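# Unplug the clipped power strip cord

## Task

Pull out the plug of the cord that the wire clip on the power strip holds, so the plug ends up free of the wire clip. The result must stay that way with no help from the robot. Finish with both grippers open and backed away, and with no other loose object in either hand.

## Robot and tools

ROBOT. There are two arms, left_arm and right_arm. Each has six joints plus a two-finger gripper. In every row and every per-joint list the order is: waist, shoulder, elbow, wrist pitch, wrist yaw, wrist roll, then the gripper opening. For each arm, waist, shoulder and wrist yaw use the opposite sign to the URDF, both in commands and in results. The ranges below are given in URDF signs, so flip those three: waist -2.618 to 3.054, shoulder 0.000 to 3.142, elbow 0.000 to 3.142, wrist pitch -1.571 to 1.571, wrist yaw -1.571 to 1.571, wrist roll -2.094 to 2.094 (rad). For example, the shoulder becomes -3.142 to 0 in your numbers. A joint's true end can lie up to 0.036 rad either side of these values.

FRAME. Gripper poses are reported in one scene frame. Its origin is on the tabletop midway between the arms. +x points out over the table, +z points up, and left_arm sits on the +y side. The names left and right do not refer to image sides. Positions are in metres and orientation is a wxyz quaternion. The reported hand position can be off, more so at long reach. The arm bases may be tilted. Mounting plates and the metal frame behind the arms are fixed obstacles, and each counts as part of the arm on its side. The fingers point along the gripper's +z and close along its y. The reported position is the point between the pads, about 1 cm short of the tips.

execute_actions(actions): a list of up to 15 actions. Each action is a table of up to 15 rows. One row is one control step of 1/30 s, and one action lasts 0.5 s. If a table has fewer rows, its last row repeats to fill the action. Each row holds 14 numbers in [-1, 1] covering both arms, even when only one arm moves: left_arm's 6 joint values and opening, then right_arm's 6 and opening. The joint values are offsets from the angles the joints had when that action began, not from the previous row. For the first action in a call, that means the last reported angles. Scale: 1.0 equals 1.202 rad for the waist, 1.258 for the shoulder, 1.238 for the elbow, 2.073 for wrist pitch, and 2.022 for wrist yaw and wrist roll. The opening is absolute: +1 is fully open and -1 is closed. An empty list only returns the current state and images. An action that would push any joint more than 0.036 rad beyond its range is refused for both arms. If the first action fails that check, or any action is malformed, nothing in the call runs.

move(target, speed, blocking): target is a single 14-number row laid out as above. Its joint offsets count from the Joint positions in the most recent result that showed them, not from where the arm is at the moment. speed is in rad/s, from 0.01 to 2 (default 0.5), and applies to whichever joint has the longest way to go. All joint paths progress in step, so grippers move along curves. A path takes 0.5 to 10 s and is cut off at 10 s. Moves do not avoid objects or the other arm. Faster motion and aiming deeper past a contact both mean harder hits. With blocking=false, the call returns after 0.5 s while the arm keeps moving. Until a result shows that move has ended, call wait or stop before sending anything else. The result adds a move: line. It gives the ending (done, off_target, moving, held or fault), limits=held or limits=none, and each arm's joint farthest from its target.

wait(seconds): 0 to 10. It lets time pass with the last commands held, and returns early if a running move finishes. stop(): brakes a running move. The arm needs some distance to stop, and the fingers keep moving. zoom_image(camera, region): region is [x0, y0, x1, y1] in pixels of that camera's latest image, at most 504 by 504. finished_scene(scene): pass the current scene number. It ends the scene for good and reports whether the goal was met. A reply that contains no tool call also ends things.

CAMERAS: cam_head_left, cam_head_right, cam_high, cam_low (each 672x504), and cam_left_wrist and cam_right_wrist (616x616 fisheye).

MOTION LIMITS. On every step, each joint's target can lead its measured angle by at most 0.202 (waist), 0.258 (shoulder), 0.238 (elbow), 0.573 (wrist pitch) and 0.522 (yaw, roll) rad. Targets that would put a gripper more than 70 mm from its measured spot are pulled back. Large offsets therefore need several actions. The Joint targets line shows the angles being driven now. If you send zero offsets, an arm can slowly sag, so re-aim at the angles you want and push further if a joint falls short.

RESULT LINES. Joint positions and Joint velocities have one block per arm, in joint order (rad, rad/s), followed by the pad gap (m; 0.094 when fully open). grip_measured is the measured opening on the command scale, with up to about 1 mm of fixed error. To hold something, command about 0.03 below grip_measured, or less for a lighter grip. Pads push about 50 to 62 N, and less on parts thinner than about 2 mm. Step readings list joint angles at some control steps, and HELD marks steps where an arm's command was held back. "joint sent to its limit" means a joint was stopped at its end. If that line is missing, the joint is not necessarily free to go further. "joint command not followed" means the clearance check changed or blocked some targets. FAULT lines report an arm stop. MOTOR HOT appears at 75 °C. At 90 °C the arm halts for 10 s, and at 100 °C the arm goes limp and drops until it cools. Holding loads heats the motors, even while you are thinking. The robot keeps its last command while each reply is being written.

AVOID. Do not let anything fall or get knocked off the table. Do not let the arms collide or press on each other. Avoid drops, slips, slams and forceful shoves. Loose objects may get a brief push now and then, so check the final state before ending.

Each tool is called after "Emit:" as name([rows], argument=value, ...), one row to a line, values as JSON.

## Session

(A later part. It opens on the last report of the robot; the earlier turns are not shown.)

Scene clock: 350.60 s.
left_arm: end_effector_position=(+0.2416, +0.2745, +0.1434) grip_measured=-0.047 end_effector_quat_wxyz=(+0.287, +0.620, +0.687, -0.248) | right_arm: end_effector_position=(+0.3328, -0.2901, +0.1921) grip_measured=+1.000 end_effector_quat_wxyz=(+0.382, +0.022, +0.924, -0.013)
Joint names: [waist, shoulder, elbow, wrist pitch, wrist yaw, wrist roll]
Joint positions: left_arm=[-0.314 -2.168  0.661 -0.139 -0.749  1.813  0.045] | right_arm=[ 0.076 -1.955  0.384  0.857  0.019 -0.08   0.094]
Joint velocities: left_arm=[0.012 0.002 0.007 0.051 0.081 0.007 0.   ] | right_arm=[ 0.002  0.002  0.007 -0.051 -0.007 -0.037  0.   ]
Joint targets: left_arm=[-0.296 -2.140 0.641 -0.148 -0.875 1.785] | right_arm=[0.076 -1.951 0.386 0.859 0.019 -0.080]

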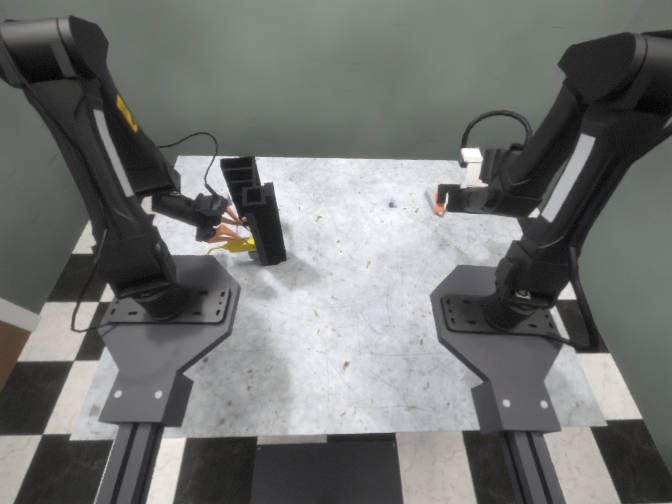

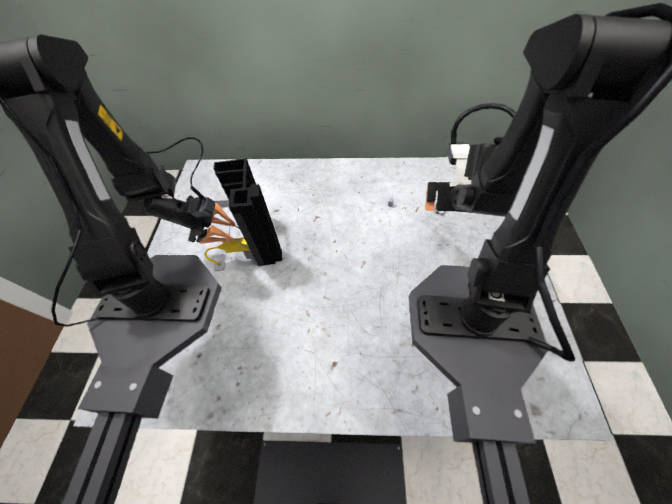

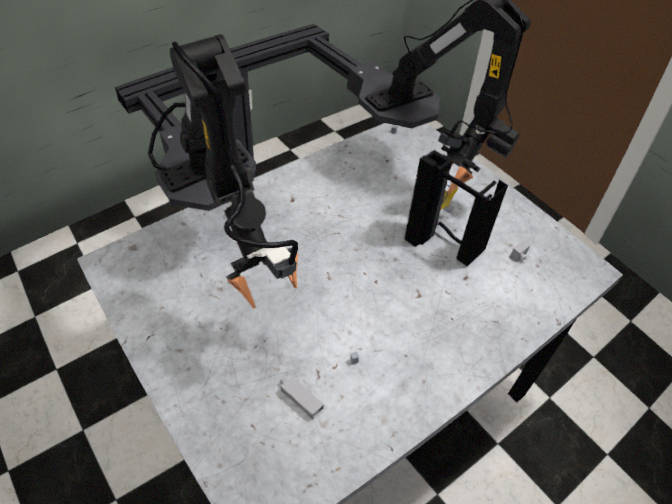

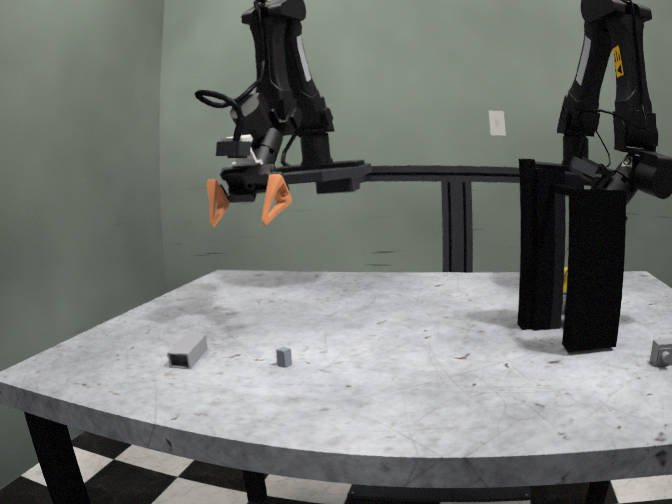

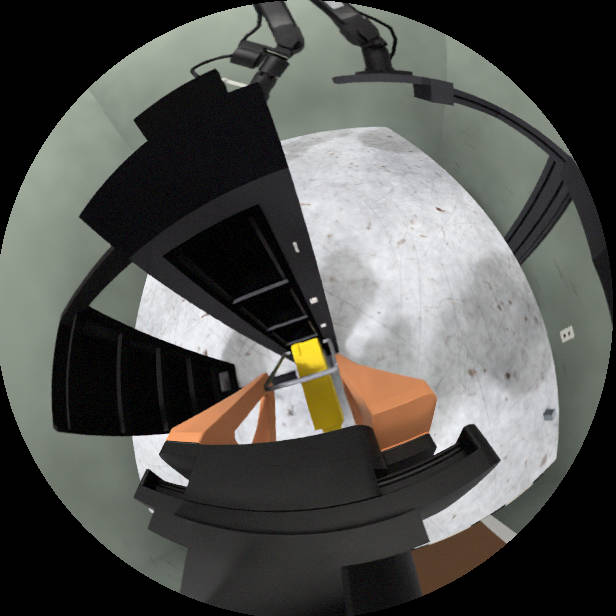

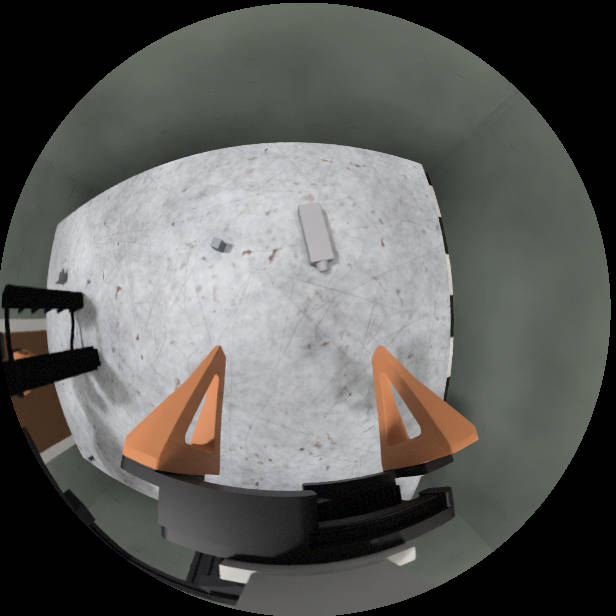

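Emit:
execute_actions([
  [[0.012,0.02,-0.013,-0.004,-0.052,-0.011,-0.07,0,0.003,0.002,0.001,0,0,1],[0.009,0.018,-0.01,-0.0035,-0.042,-0.008,-0.068,0,0.003,0.002,0.001,0,0,1],[0.006,0.016,-0.007,-0.003,-0.032,-0.005,-0.066,0,0.003,0.002,0.001,0,0,1],[0.003,0.014,-0.004,-0.002,-0.022,-0.002,-0.064,0,0.003,0.002,0.001,0,0,1],[0,0.012,-0.002,-0.0015,-0.0124,0,-0.06,0,0.003,0.002,0.001,0,0,1],[0,0.012,-0.002,-0.0015,-0.0124,0,-0.055,0,0.003,0.002,0.001,0,0,1],[0,0.012,-0.002,-0.0015,-0.0124,0,-0.04,0,0.003,0.002,0.001,0,0,1],[0,0.012,-0.002,-0.0015,-0.0124,0,0.0,0,0.003,0.002,0.001,0,0,1],[0,0.012,-0.002,-0.0015,-0.0124,0,0.08,0,0.003,0.002,0.001,0,0,1],[0,0.012,-0.002,-0.0015,-0.0124,0,0.18,0,0.003,0.002,0.001,0,0,1],[0,0.012,-0.002,-0.0015,-0.0124,0,0.28,0,0.003,0.002,0.001,0,0,1],[0,0.012,-0.002,-0.0015,-0.0124,0,0.38,0,0.003,0.002,0.001,0,0,1],[0,0.012,-0.002,-0.0015,-0.0124,0,0.45,0,0.003,0.002,0.001,0,0,1],[0,0.012,-0.002,-0.0015,-0.0124,0,0.5,0,0.003,0.002,0.001,0,0,1]],
])

Emit:
zoom_image(camera="cam_left_wrist", region=[190,220,430,450])

Scene clock: 364.17 s.
left_arm: end_effector_position=(+0.2414, +0.2752, +0.1427) grip_measured=+0.493 end_effector_quat_wxyz=(+0.285, +0.622, +0.686, -0.246) | right_arm: end_effector_position=(+0.3328, -0.2901, +0.1921) grip_measured=+1.000 end_effector_quat_wxyz=(+0.382, +0.022, +0.924, -0.013)
Joint names: [waist, shoulder, elbow, wrist pitch, wrist yaw, wrist roll]
Joint positions: left_arm=[-0.314 -2.168  0.661 -0.139 -0.744  1.816  0.07 ] | right_arm=[ 0.076 -1.955  0.384  0.857  0.019 -0.08   0.094]
Joint velocities: left_arm=[-0.002  0.007  0.017 -0.007 -0.007 -0.007  0.013] | right_arm=[ 0.002  0.002 -0.012 -0.066  0.081 -0.037  0.   ]
Joint targets: left_arm=[-0.314 -2.153 0.659 -0.143 -0.774 1.813] | right_arm=[0.076 -1.951 0.386 0.859 0.019 -0.080]
Step readings (joint positions):
0: left_arm=[-0.314 -2.168 0.661 -0.139 -0.749 1.813] | right_arm=[0.076 -1.955 0.384 0.857 0.019 -0.080]
1: left_arm=[-0.314 -2.168 0.661 -0.139 -0.749 1.813] | right_arm=[0.076 -1.955 0.384 0.857 0.019 -0.080]
2: left_arm=[-0.314 -2.168 0.661 -0.139 -0.748 1.813] | right_arm=[0.076 -1.955 0.384 0.857 0.019 -0.080]
4: left_arm=[-0.314 -2.168 0.661 -0.139 -0.745 1.814] | right_arm=[0.076 -1.955 0.384 0.857 0.019 -0.080]
8: left_arm=[-0.314 -2.168 0.661 -0.139 -0.741 1.816] | right_arm=[0.076 -1.955 0.384 0.857 0.019 -0.080]
15: Joint positions above

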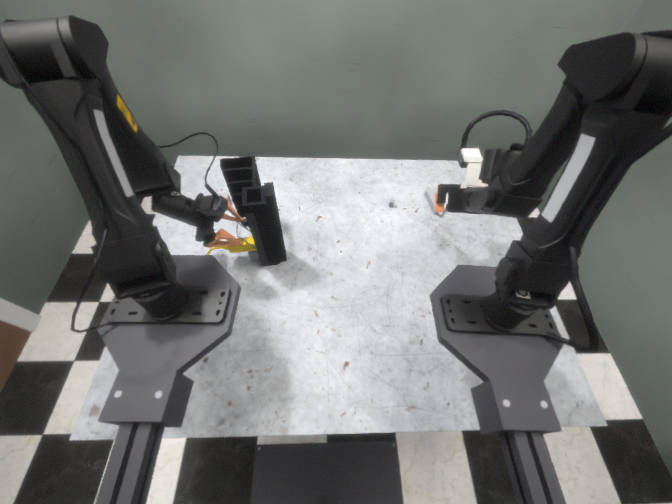

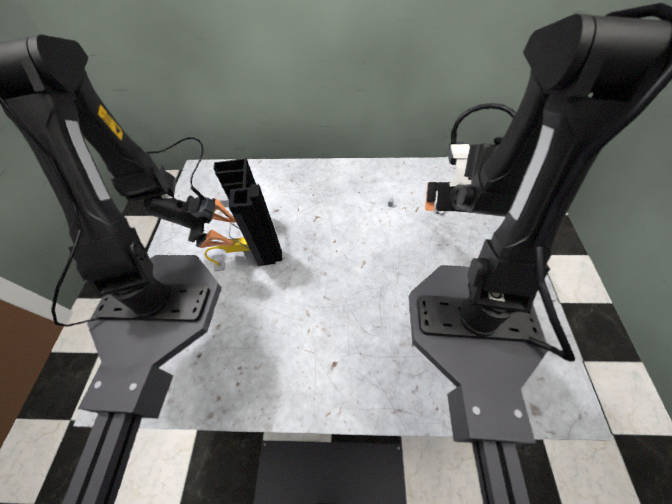

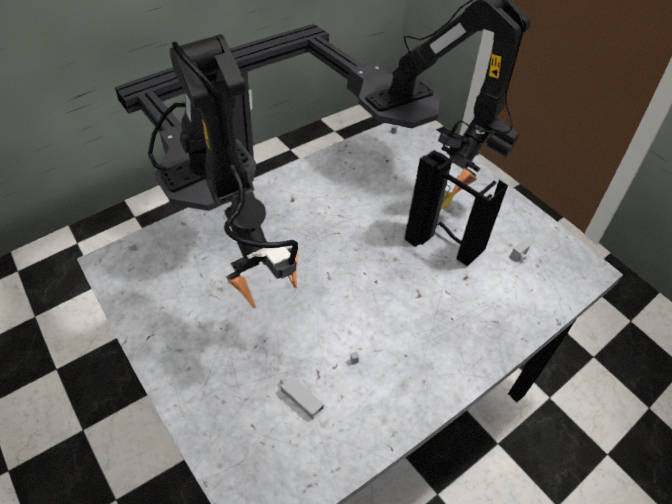

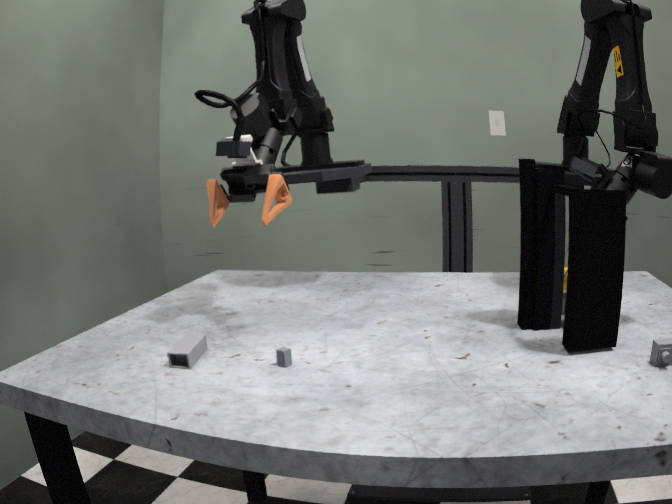

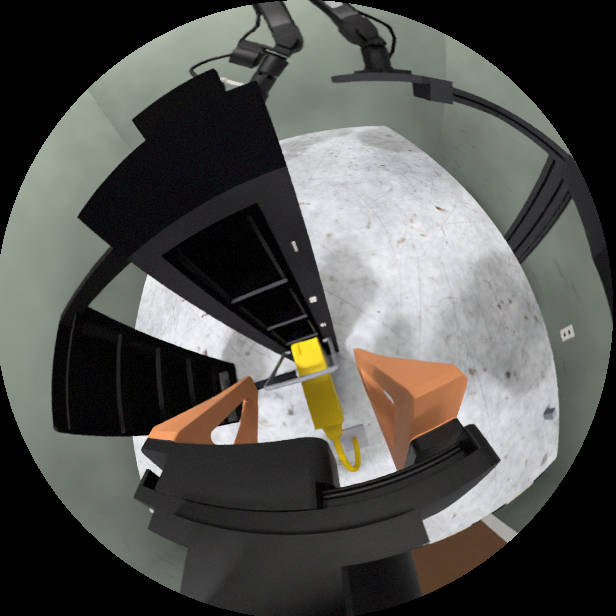

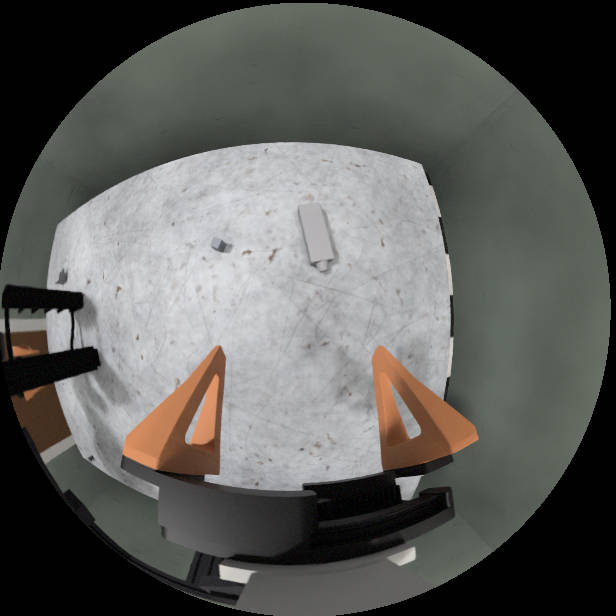

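Region (190, 220, 430, 450) of cam_left_wrist's 616x616 image, scaled by 2.100, with more detail than that image has; it fills the top 483 rows of this view, and the rest is white.

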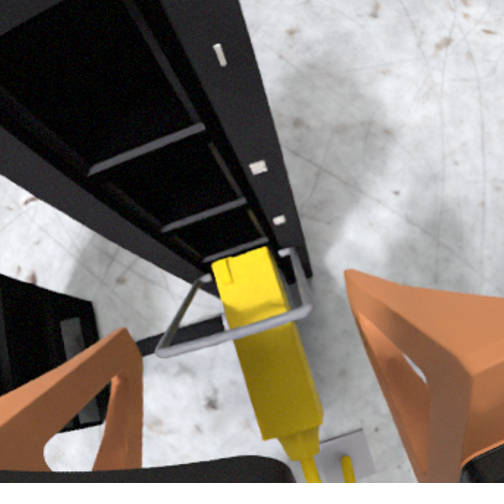

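Emit:
move(target=[-0.0646,-0.2315,0.1042,0.0605,-0.004,0.0351,0.7,0,0.003,0.002,0.001,0,0,1], speed=0.3)

Emit:
zoom_image(camera="cam_left_wrist", region=[190,220,430,450])

Scene clock: 416.47 s.
left_arm: end_effector_position=(+0.2397, +0.2908, +0.0819) grip_measured=+0.699 end_effector_quat_wxyz=(+0.284, +0.613, +0.694, -0.249) | right_arm: end_effector_position=(+0.3328, -0.2901, +0.1921) grip_measured=+1.000 end_effector_quat_wxyz=(+0.382, +0.022, +0.924, -0.013)
Joint names: [waist, shoulder, elbow, wrist pitch, wrist yaw, wrist roll]
Joint positions: left_arm=[-0.382 -2.456  0.768 -0.015 -0.739  1.881  0.08 ] | right_arm=[ 0.076 -1.955  0.384  0.857  0.019 -0.08   0.094]
Joint velocities: left_arm=[ 0.007 -0.007  0.022 -0.037 -0.095  0.051 -0.001] | right_arm=[ 0.002 -0.007 -0.002 -0.081  0.022  0.066  0.   ]
Joint targets: left_arm=[-0.391 -2.459 0.790 -0.013 -0.752 1.887] | right_arm=[0.076 -1.951 0.386 0.859 0.019 -0.080]
move: off_target (left_arm); limits=none; left_arm: farthest joint: the elbow, 0.022 radians from its target (0.129 radians at the start); right_arm: farthest joint: the shoulder, 0.004 radians from its target (0.004 radians at the start)

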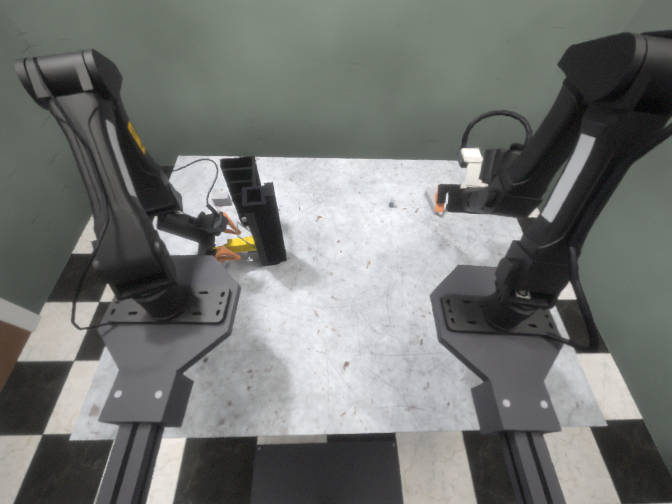

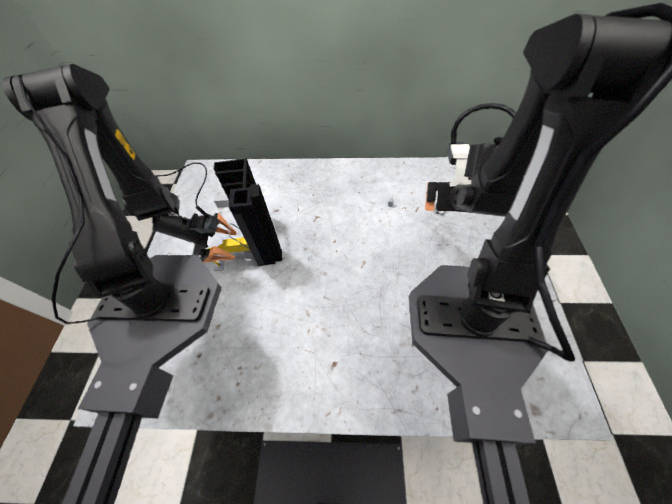

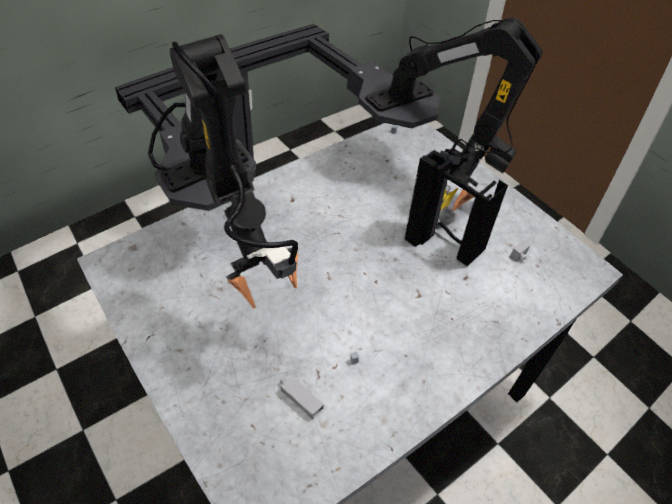

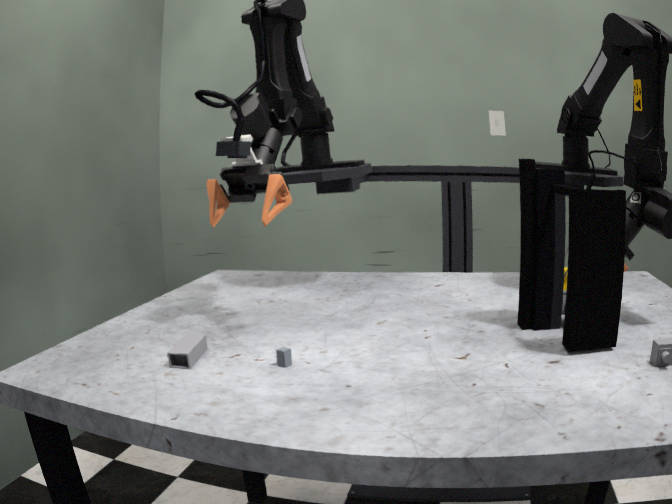

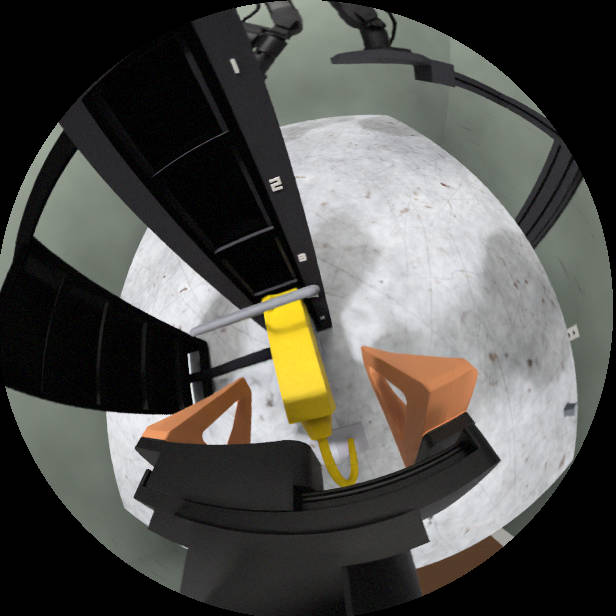

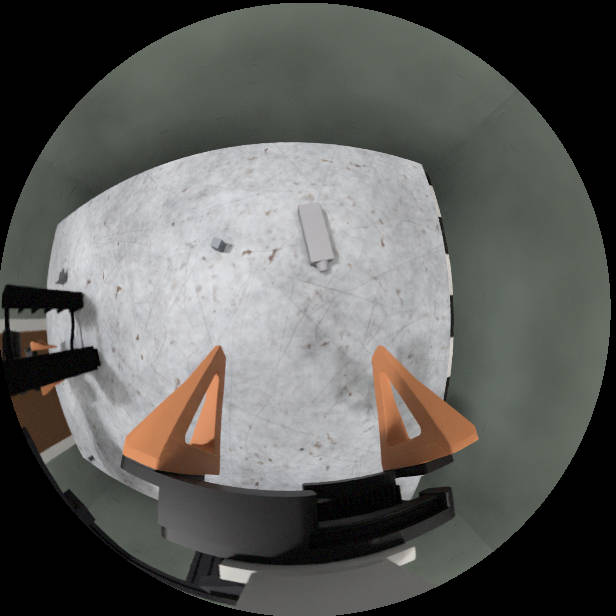

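Region (190, 220, 430, 450) of cam_left_wrist's 616x616 image, scaled by 2.100, with more detail than that image has; it fills the top 483 rows of this view, and the rest is white.

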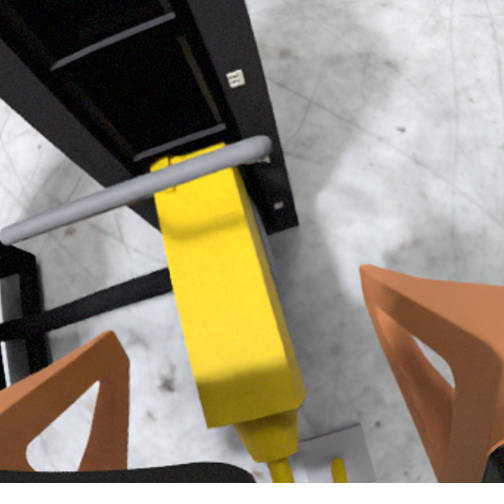

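Emit:
execute_actions([
  [[-0.004,0,0.008,0,-0.01,0.002,0.55,0,0.003,0.002,0.001,0,0,1],[-0.004,0,0.008,0,-0.01,0.002,0.4,0,0.003,0.002,0.001,0,0,1],[-0.004,0,0.008,0,-0.01,0.002,0.25,0,0.003,0.002,0.001,0,0,1],[-0.004,0,0.008,0,-0.01,0.002,0.1,0,0.003,0.002,0.001,0,0,1],[-0.004,0,0.008,0,-0.01,0.002,-0.05,0,0.003,0.002,0.001,0,0,1],[-0.004,0,0.008,0,-0.01,0.002,-0.18,0,0.003,0.002,0.001,0,0,1],[-0.004,0,0.008,0,-0.01,0.002,-0.29,0,0.003,0.002,0.001,0,0,1],[-0.004,0,0.008,0,-0.01,0.002,-0.37,0,0.003,0.002,0.001,0,0,1],[-0.004,0,0.008,0,-0.01,0.002,-0.42,0,0.003,0.002,0.001,0,0,1],[-0.004,0,0.008,0,-0.01,0.002,-0.445,0,0.003,0.002,0.001,0,0,1],[-0.004,0,0.008,0,-0.01,0.002,-0.465,0,0.003,0.002,0.001,0,0,1],[-0.004,0,0.008,0,-0.01,0.002,-0.485,0,0.003,0.002,0.001,0,0,1],[-0.004,0,0.008,0,-0.01,0.002,-0.505,0,0.003,0.002,0.001,0,0,1],[-0.004,0,0.008,0,-0.01,0.002,-0.525,0,0.003,0.002,0.001,0,0,1],[-0.004,0,0.008,0,-0.01,0.002,-0.545,0,0.003,0.002,0.001,0,0,1]],
])

Emit:
zoom_image(camera="cam_left_wrist", region=[190,220,430,450])

Scene clock: 425.70 s.
left_arm: end_effector_position=(+0.2391, +0.2907, +0.0819) grip_measured=-0.499 end_effector_quat_wxyz=(+0.282, +0.611, +0.696, -0.251) | right_arm: end_effector_position=(+0.3328, -0.2901, +0.1921) grip_measured=+1.000 end_effector_quat_wxyz=(+0.382, +0.022, +0.924, -0.013)
Joint names: [waist, shoulder, elbow, wrist pitch, wrist yaw, wrist roll]
Joint positions: left_arm=[-0.382 -2.456  0.768 -0.018 -0.738  1.875  0.024] | right_arm=[ 0.076 -1.955  0.384  0.857  0.019 -0.08   0.094]
Joint velocities: left_arm=[ 0.002  0.012 -0.012 -0.007  0.007 -0.007 -0.   ] | right_arm=[ 0.002 -0.007  0.002  0.051  0.051 -0.037  0.   ]
Joint targets: left_arm=[-0.387 -2.456 0.778 -0.015 -0.759 1.885] | right_arm=[0.076 -1.951 0.386 0.859 0.019 -0.080]
Step readings (joint positions):
0: left_arm=[-0.382 -2.456 0.768 -0.014 -0.739 1.881] | right_arm=[0.076 -1.955 0.384 0.857 0.019 -0.080]
1: left_arm=[-0.382 -2.456 0.768 -0.014 -0.739 1.881] | right_arm=[0.076 -1.955 0.384 0.857 0.019 -0.080]
2: left_arm=[-0.382 -2.456 0.768 -0.014 -0.739 1.881] | right_arm=[0.076 -1.955 0.384 0.857 0.019 -0.080]
4: left_arm=[-0.382 -2.456 0.768 -0.014 -0.739 1.881] | right_arm=[0.076 -1.955 0.384 0.857 0.019 -0.080]
8: left_arm=[-0.382 -2.456 0.768 -0.014 -0.739 1.881] | right_arm=[0.076 -1.955 0.384 0.857 0.019 -0.080]
15: Joint positions above

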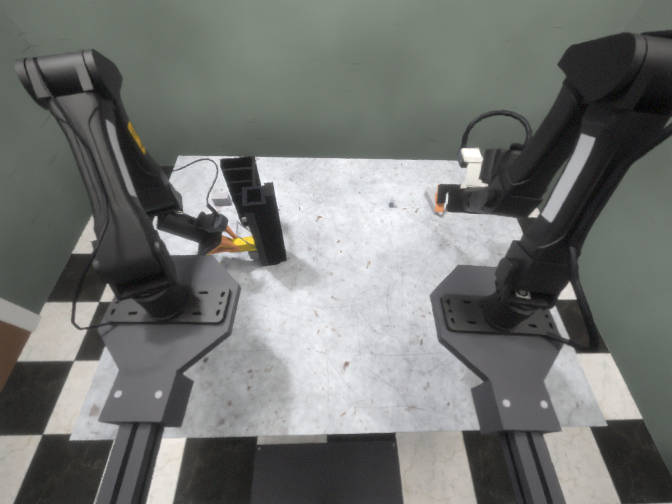

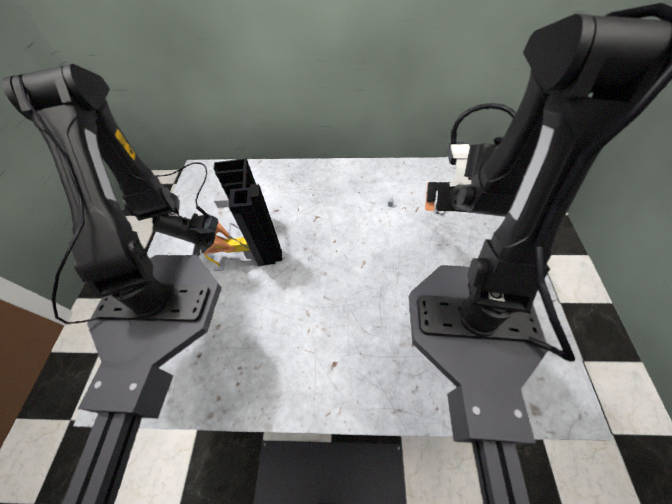

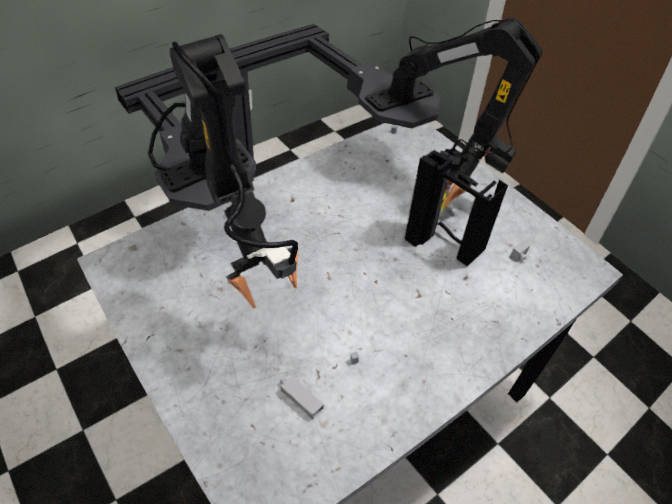

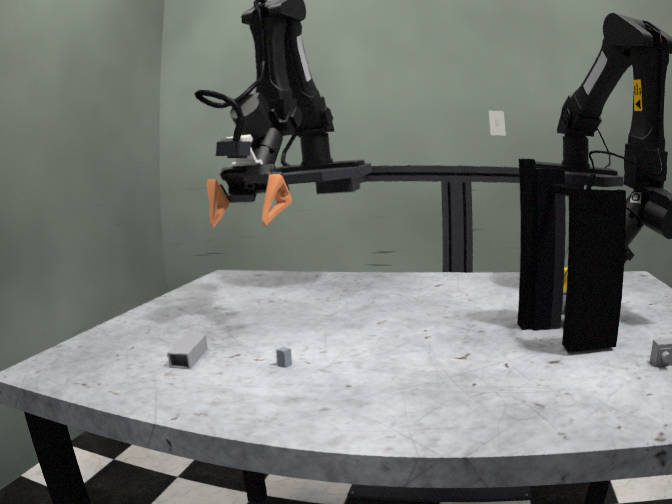

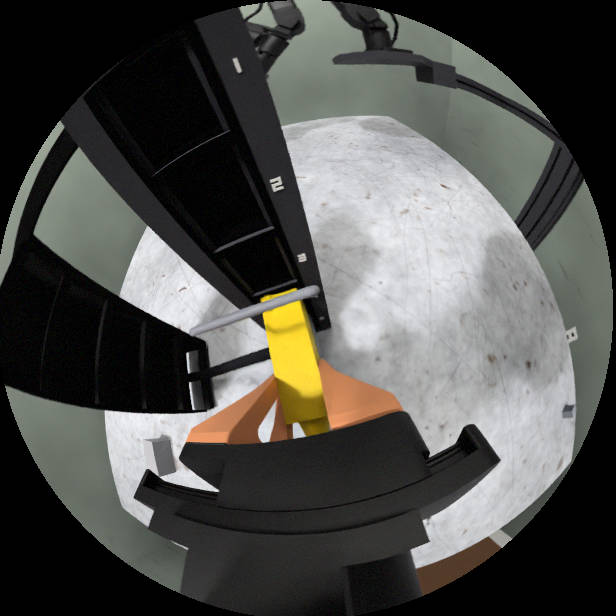

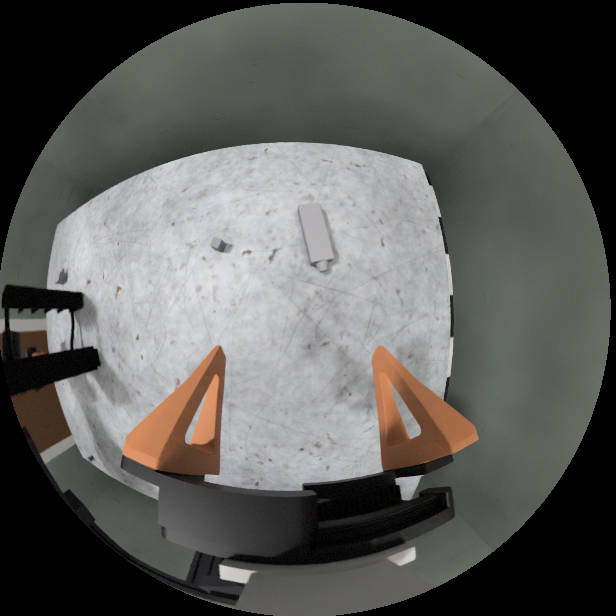

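Region (190, 220, 430, 450) of cam_left_wrist's 616x616 image, scaled by 2.100, with more detail than that image has; it fills the top 483 rows of this view, and the rest is white.

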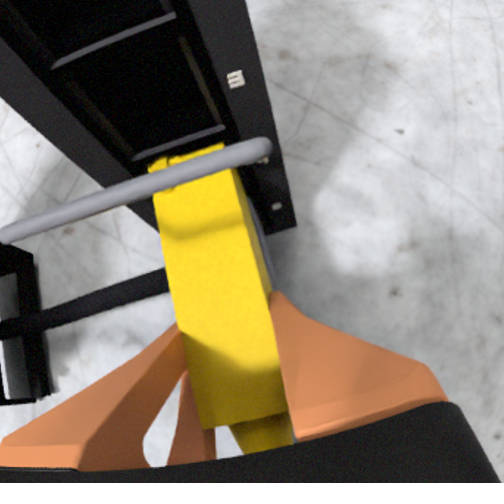

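Emit:
execute_actions([
  [[-0.0143,0.006,0.0207,-0.009,-0.0058,0.0082,-0.55,0,0.003,0.002,0.001,0,0,1],[-0.0197,0.012,0.0237,-0.0132,-0.0053,0.0124,-0.55,0,0.003,0.002,0.001,0,0,1],[-0.025,0.018,0.0266,-0.0174,-0.0047,0.0165,-0.55,0,0.003,0.002,0.001,0,0,1],[-0.0304,0.0223,0.0296,-0.0216,-0.0042,0.0207,-0.55,0,0.003,0.002,0.001,0,0,1],[-0.0357,0.0223,0.0325,-0.0258,-0.0036,0.0249,-0.55,0,0.003,0.002,0.001,0,0,1],[-0.041,0.0223,0.0355,-0.03,-0.003,0.0291,-0.55,0,0.003,0.002,0.001,0,0,1],[-0.0464,0.0223,0.0384,-0.0342,-0.0025,0.0333,-0.55,0,0.003,0.002,0.001,0,0,1],[-0.0517,0.0223,0.0414,-0.0383,-0.0019,0.0374,-0.55,0,0.003,0.002,0.001,0,0,1],[-0.0571,0.0223,0.0443,-0.0425,-0.0014,0.0416,-0.55,0,0.003,0.002,0.001,0,0,1],[-0.0624,0.0223,0.0473,-0.0467,-0.0008,0.0458,-0.55,0,0.003,0.002,0.001,0,0,1],[-0.0677,0.0223,0.0502,-0.0509,-0.0002,0.05,-0.55,0,0.003,0.002,0.001,0,0,1],[-0.0731,0.0223,0.0532,-0.0551,0.0003,0.0542,-0.55,0,0.003,0.002,0.001,0,0,1],[-0.0784,0.0223,0.0561,-0.0593,0.0009,0.0583,-0.55,0,0.003,0.002,0.001,0,0,1],[-0.0838,0.0223,0.0591,-0.0635,0.0014,0.0625,-0.55,0,0.003,0.002,0.001,0,0,1],[-0.0891,0.0223,0.062,-0.0677,0.002,0.0667,-0.55,0,0.003,0.002,0.001,0,0,1]],
])

Emit:
wait(seconds=0.2)

Scene clock: 474.07 s.
left_arm: end_effector_position=(+0.2402, +0.2975, +0.0863) grip_measured=-0.499 end_effector_quat_wxyz=(+0.289, +0.613, +0.688, -0.259) | right_arm: end_effector_position=(+0.3328, -0.2901, +0.1921) grip_measured=+1.000 end_effector_quat_wxyz=(+0.382, +0.022, +0.924, -0.013)
Joint names: [waist, shoulder, elbow, wrist pitch, wrist yaw, wrist roll]
Joint positions: left_arm=[-0.416 -2.456  0.805 -0.107 -0.752  1.946  0.024] | right_arm=[ 0.076 -1.955  0.384  0.857  0.019 -0.08   0.094]
Joint velocities: left_arm=[-0.217  0.007  0.09  -0.227 -0.051  0.227 -0.   ] | right_arm=[ 0.007 -0.012  0.002 -0.051  0.081  0.081  0.   ]
Joint targets: left_arm=[-0.489 -2.428 0.845 -0.158 -0.734 2.009] | right_arm=[0.076 -1.951 0.386 0.859 0.019 -0.080]
Step readings (joint positions):
0: left_arm=[-0.382 -2.456 0.768 -0.018 -0.738 1.873] | right_arm=[0.076 -1.955 0.384 0.857 0.019 -0.080]
1: left_arm=[-0.383 -2.456 0.768 -0.018 -0.738 1.873] | right_arm=[0.076 -1.955 0.384 0.857 0.019 -0.080]
2: left_arm=[-0.384 -2.456 0.768 -0.019 -0.739 1.873] | right_arm=[0.076 -1.955 0.384 0.857 0.019 -0.080]
4: left_arm=[-0.385 -2.456 0.773 -0.028 -0.740 1.878] | right_arm=[0.076 -1.955 0.384 0.857 0.019 -0.080]
8: left_arm=[-0.390 -2.456 0.785 -0.053 -0.743 1.899] | right_arm=[0.076 -1.955 0.384 0.857 0.019 -0.080]
15: Joint positions above

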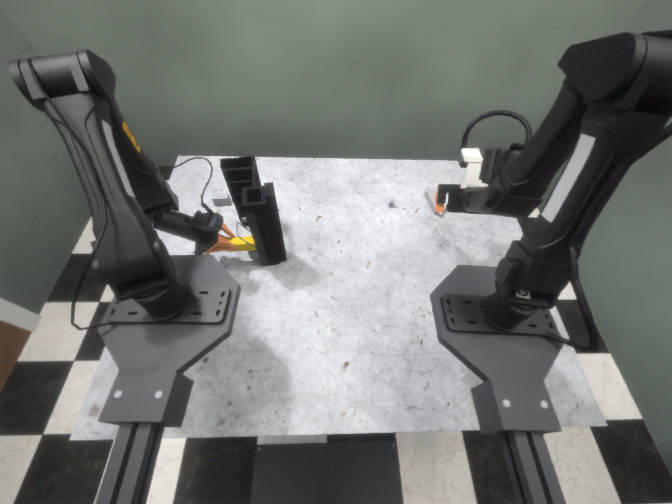

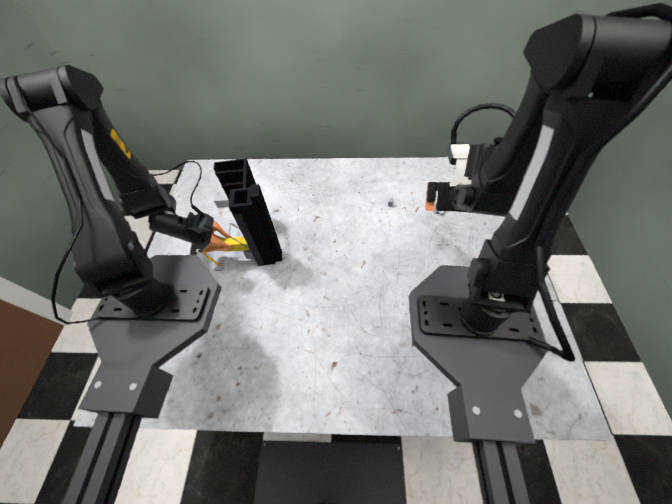

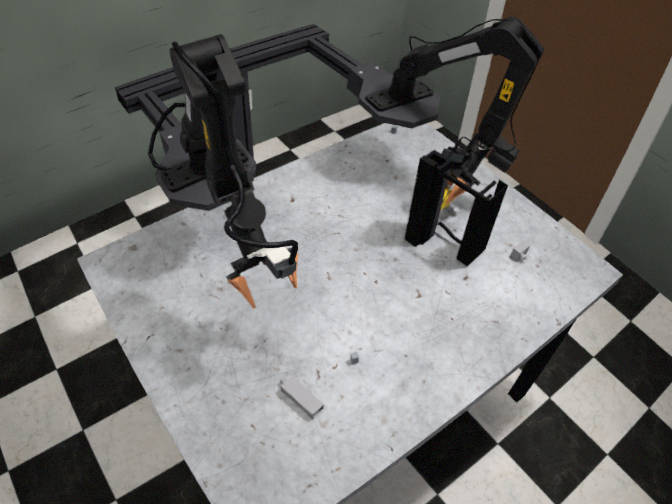

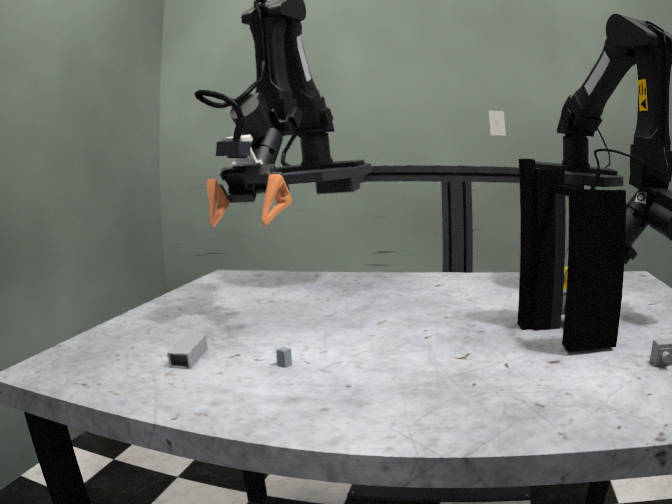

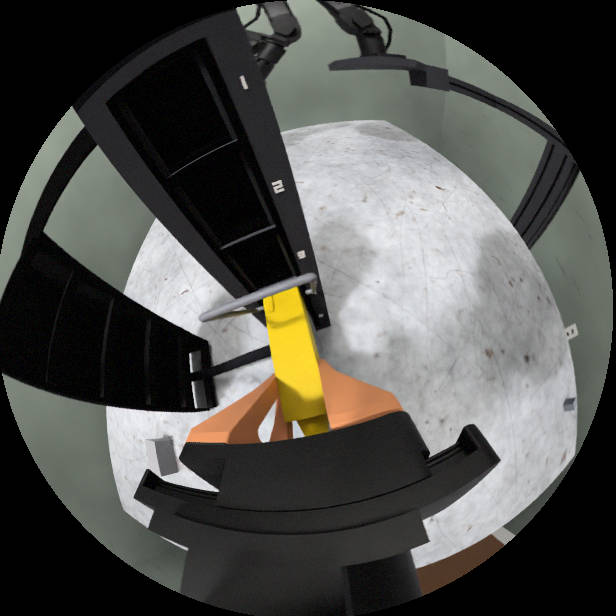

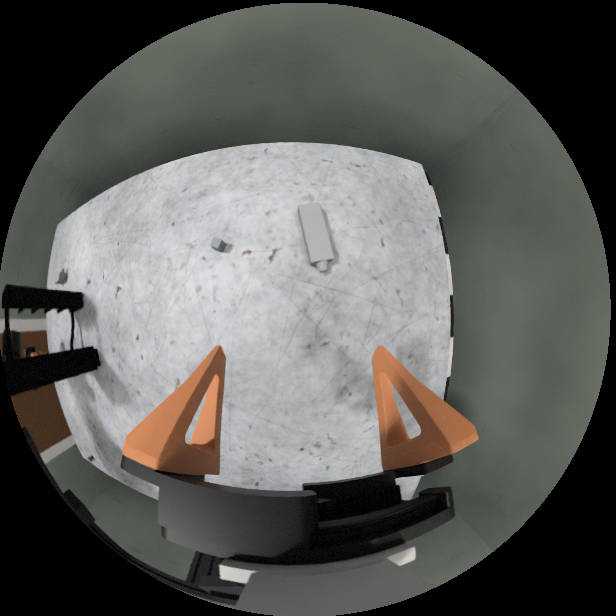

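Scene clock: 474.27 s.
left_arm: end_effector_position=(+0.2392, +0.3035, +0.0864) grip_measured=-0.499 end_effector_quat_wxyz=(+0.290, +0.613, +0.688, -0.257) | right_arm: end_effector_position=(+0.3328, -0.2901, +0.1921) grip_measured=+1.000 end_effector_quat_wxyz=(+0.382, +0.022, +0.924, -0.013)
Joint names: [waist, shoulder, elbow, wrist pitch, wrist yaw, wrist roll]
Joint positions: left_arm=[-0.439 -2.456  0.813 -0.13  -0.747  1.976  0.024] | right_arm=[ 0.076 -1.955  0.384  0.857  0.019 -0.08   0.094]
Joint velocities: left_arm=[-0.11   0.007  0.042 -0.022  0.081  0.183 -0.001] | right_arm=[ 0.007 -0.002 -0.007  0.022  0.051 -0.051  0.   ]
Joint targets: left_arm=[-0.489 -2.428 0.845 -0.158 -0.734 2.010] | right_arm=[0.076 -1.951 0.386 0.859 0.019 -0.080]
wait: 0.20 s; no rest

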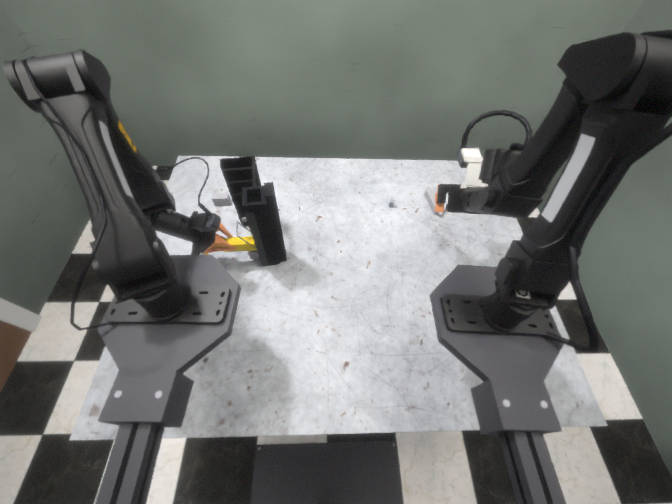

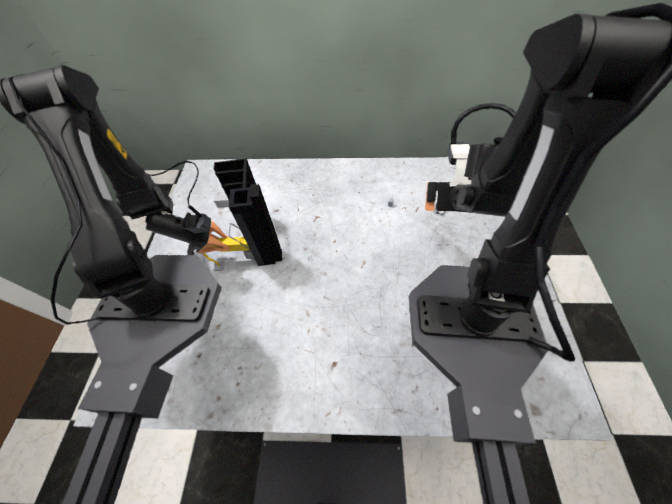

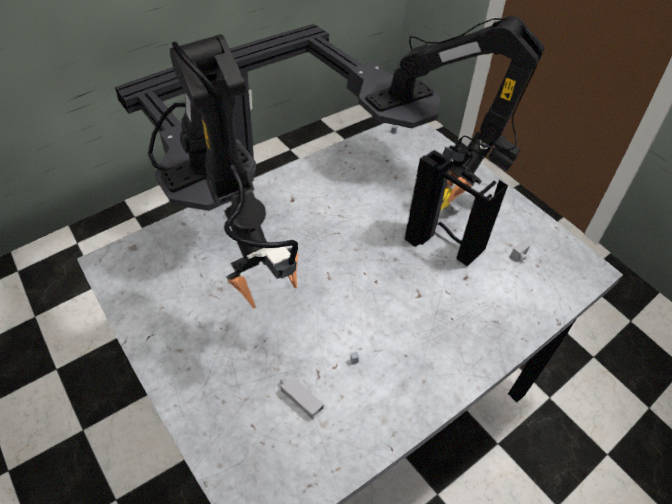

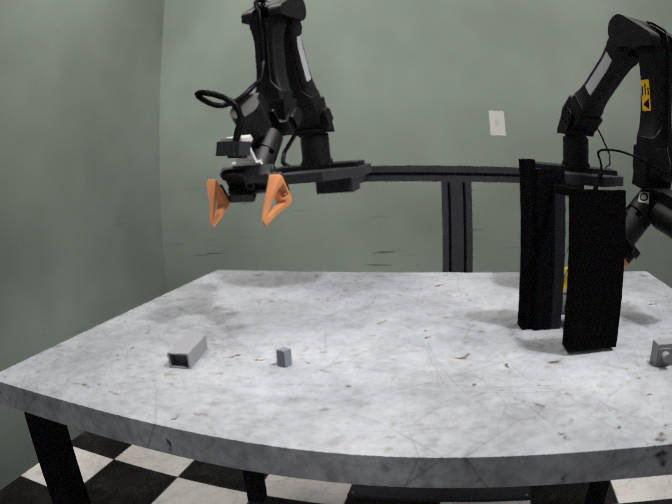

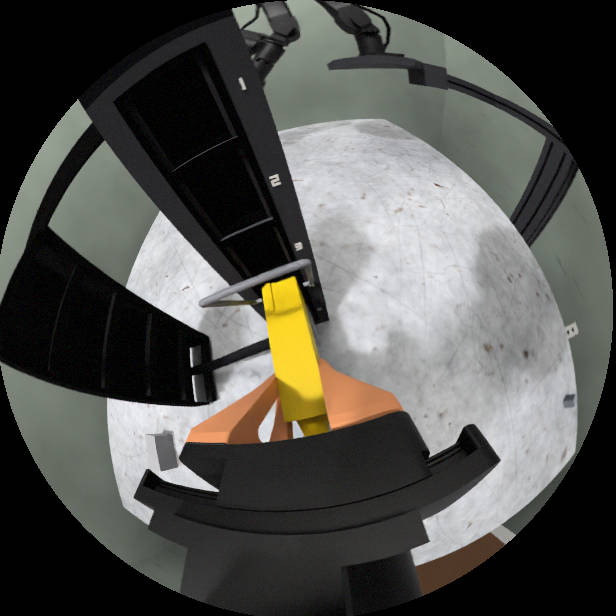

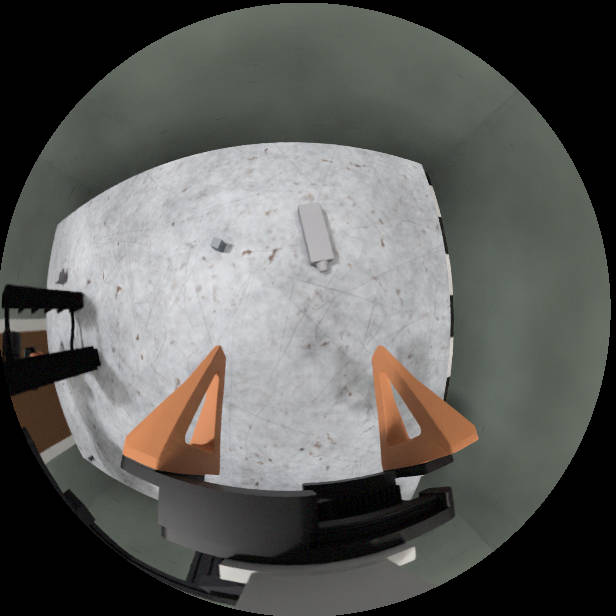

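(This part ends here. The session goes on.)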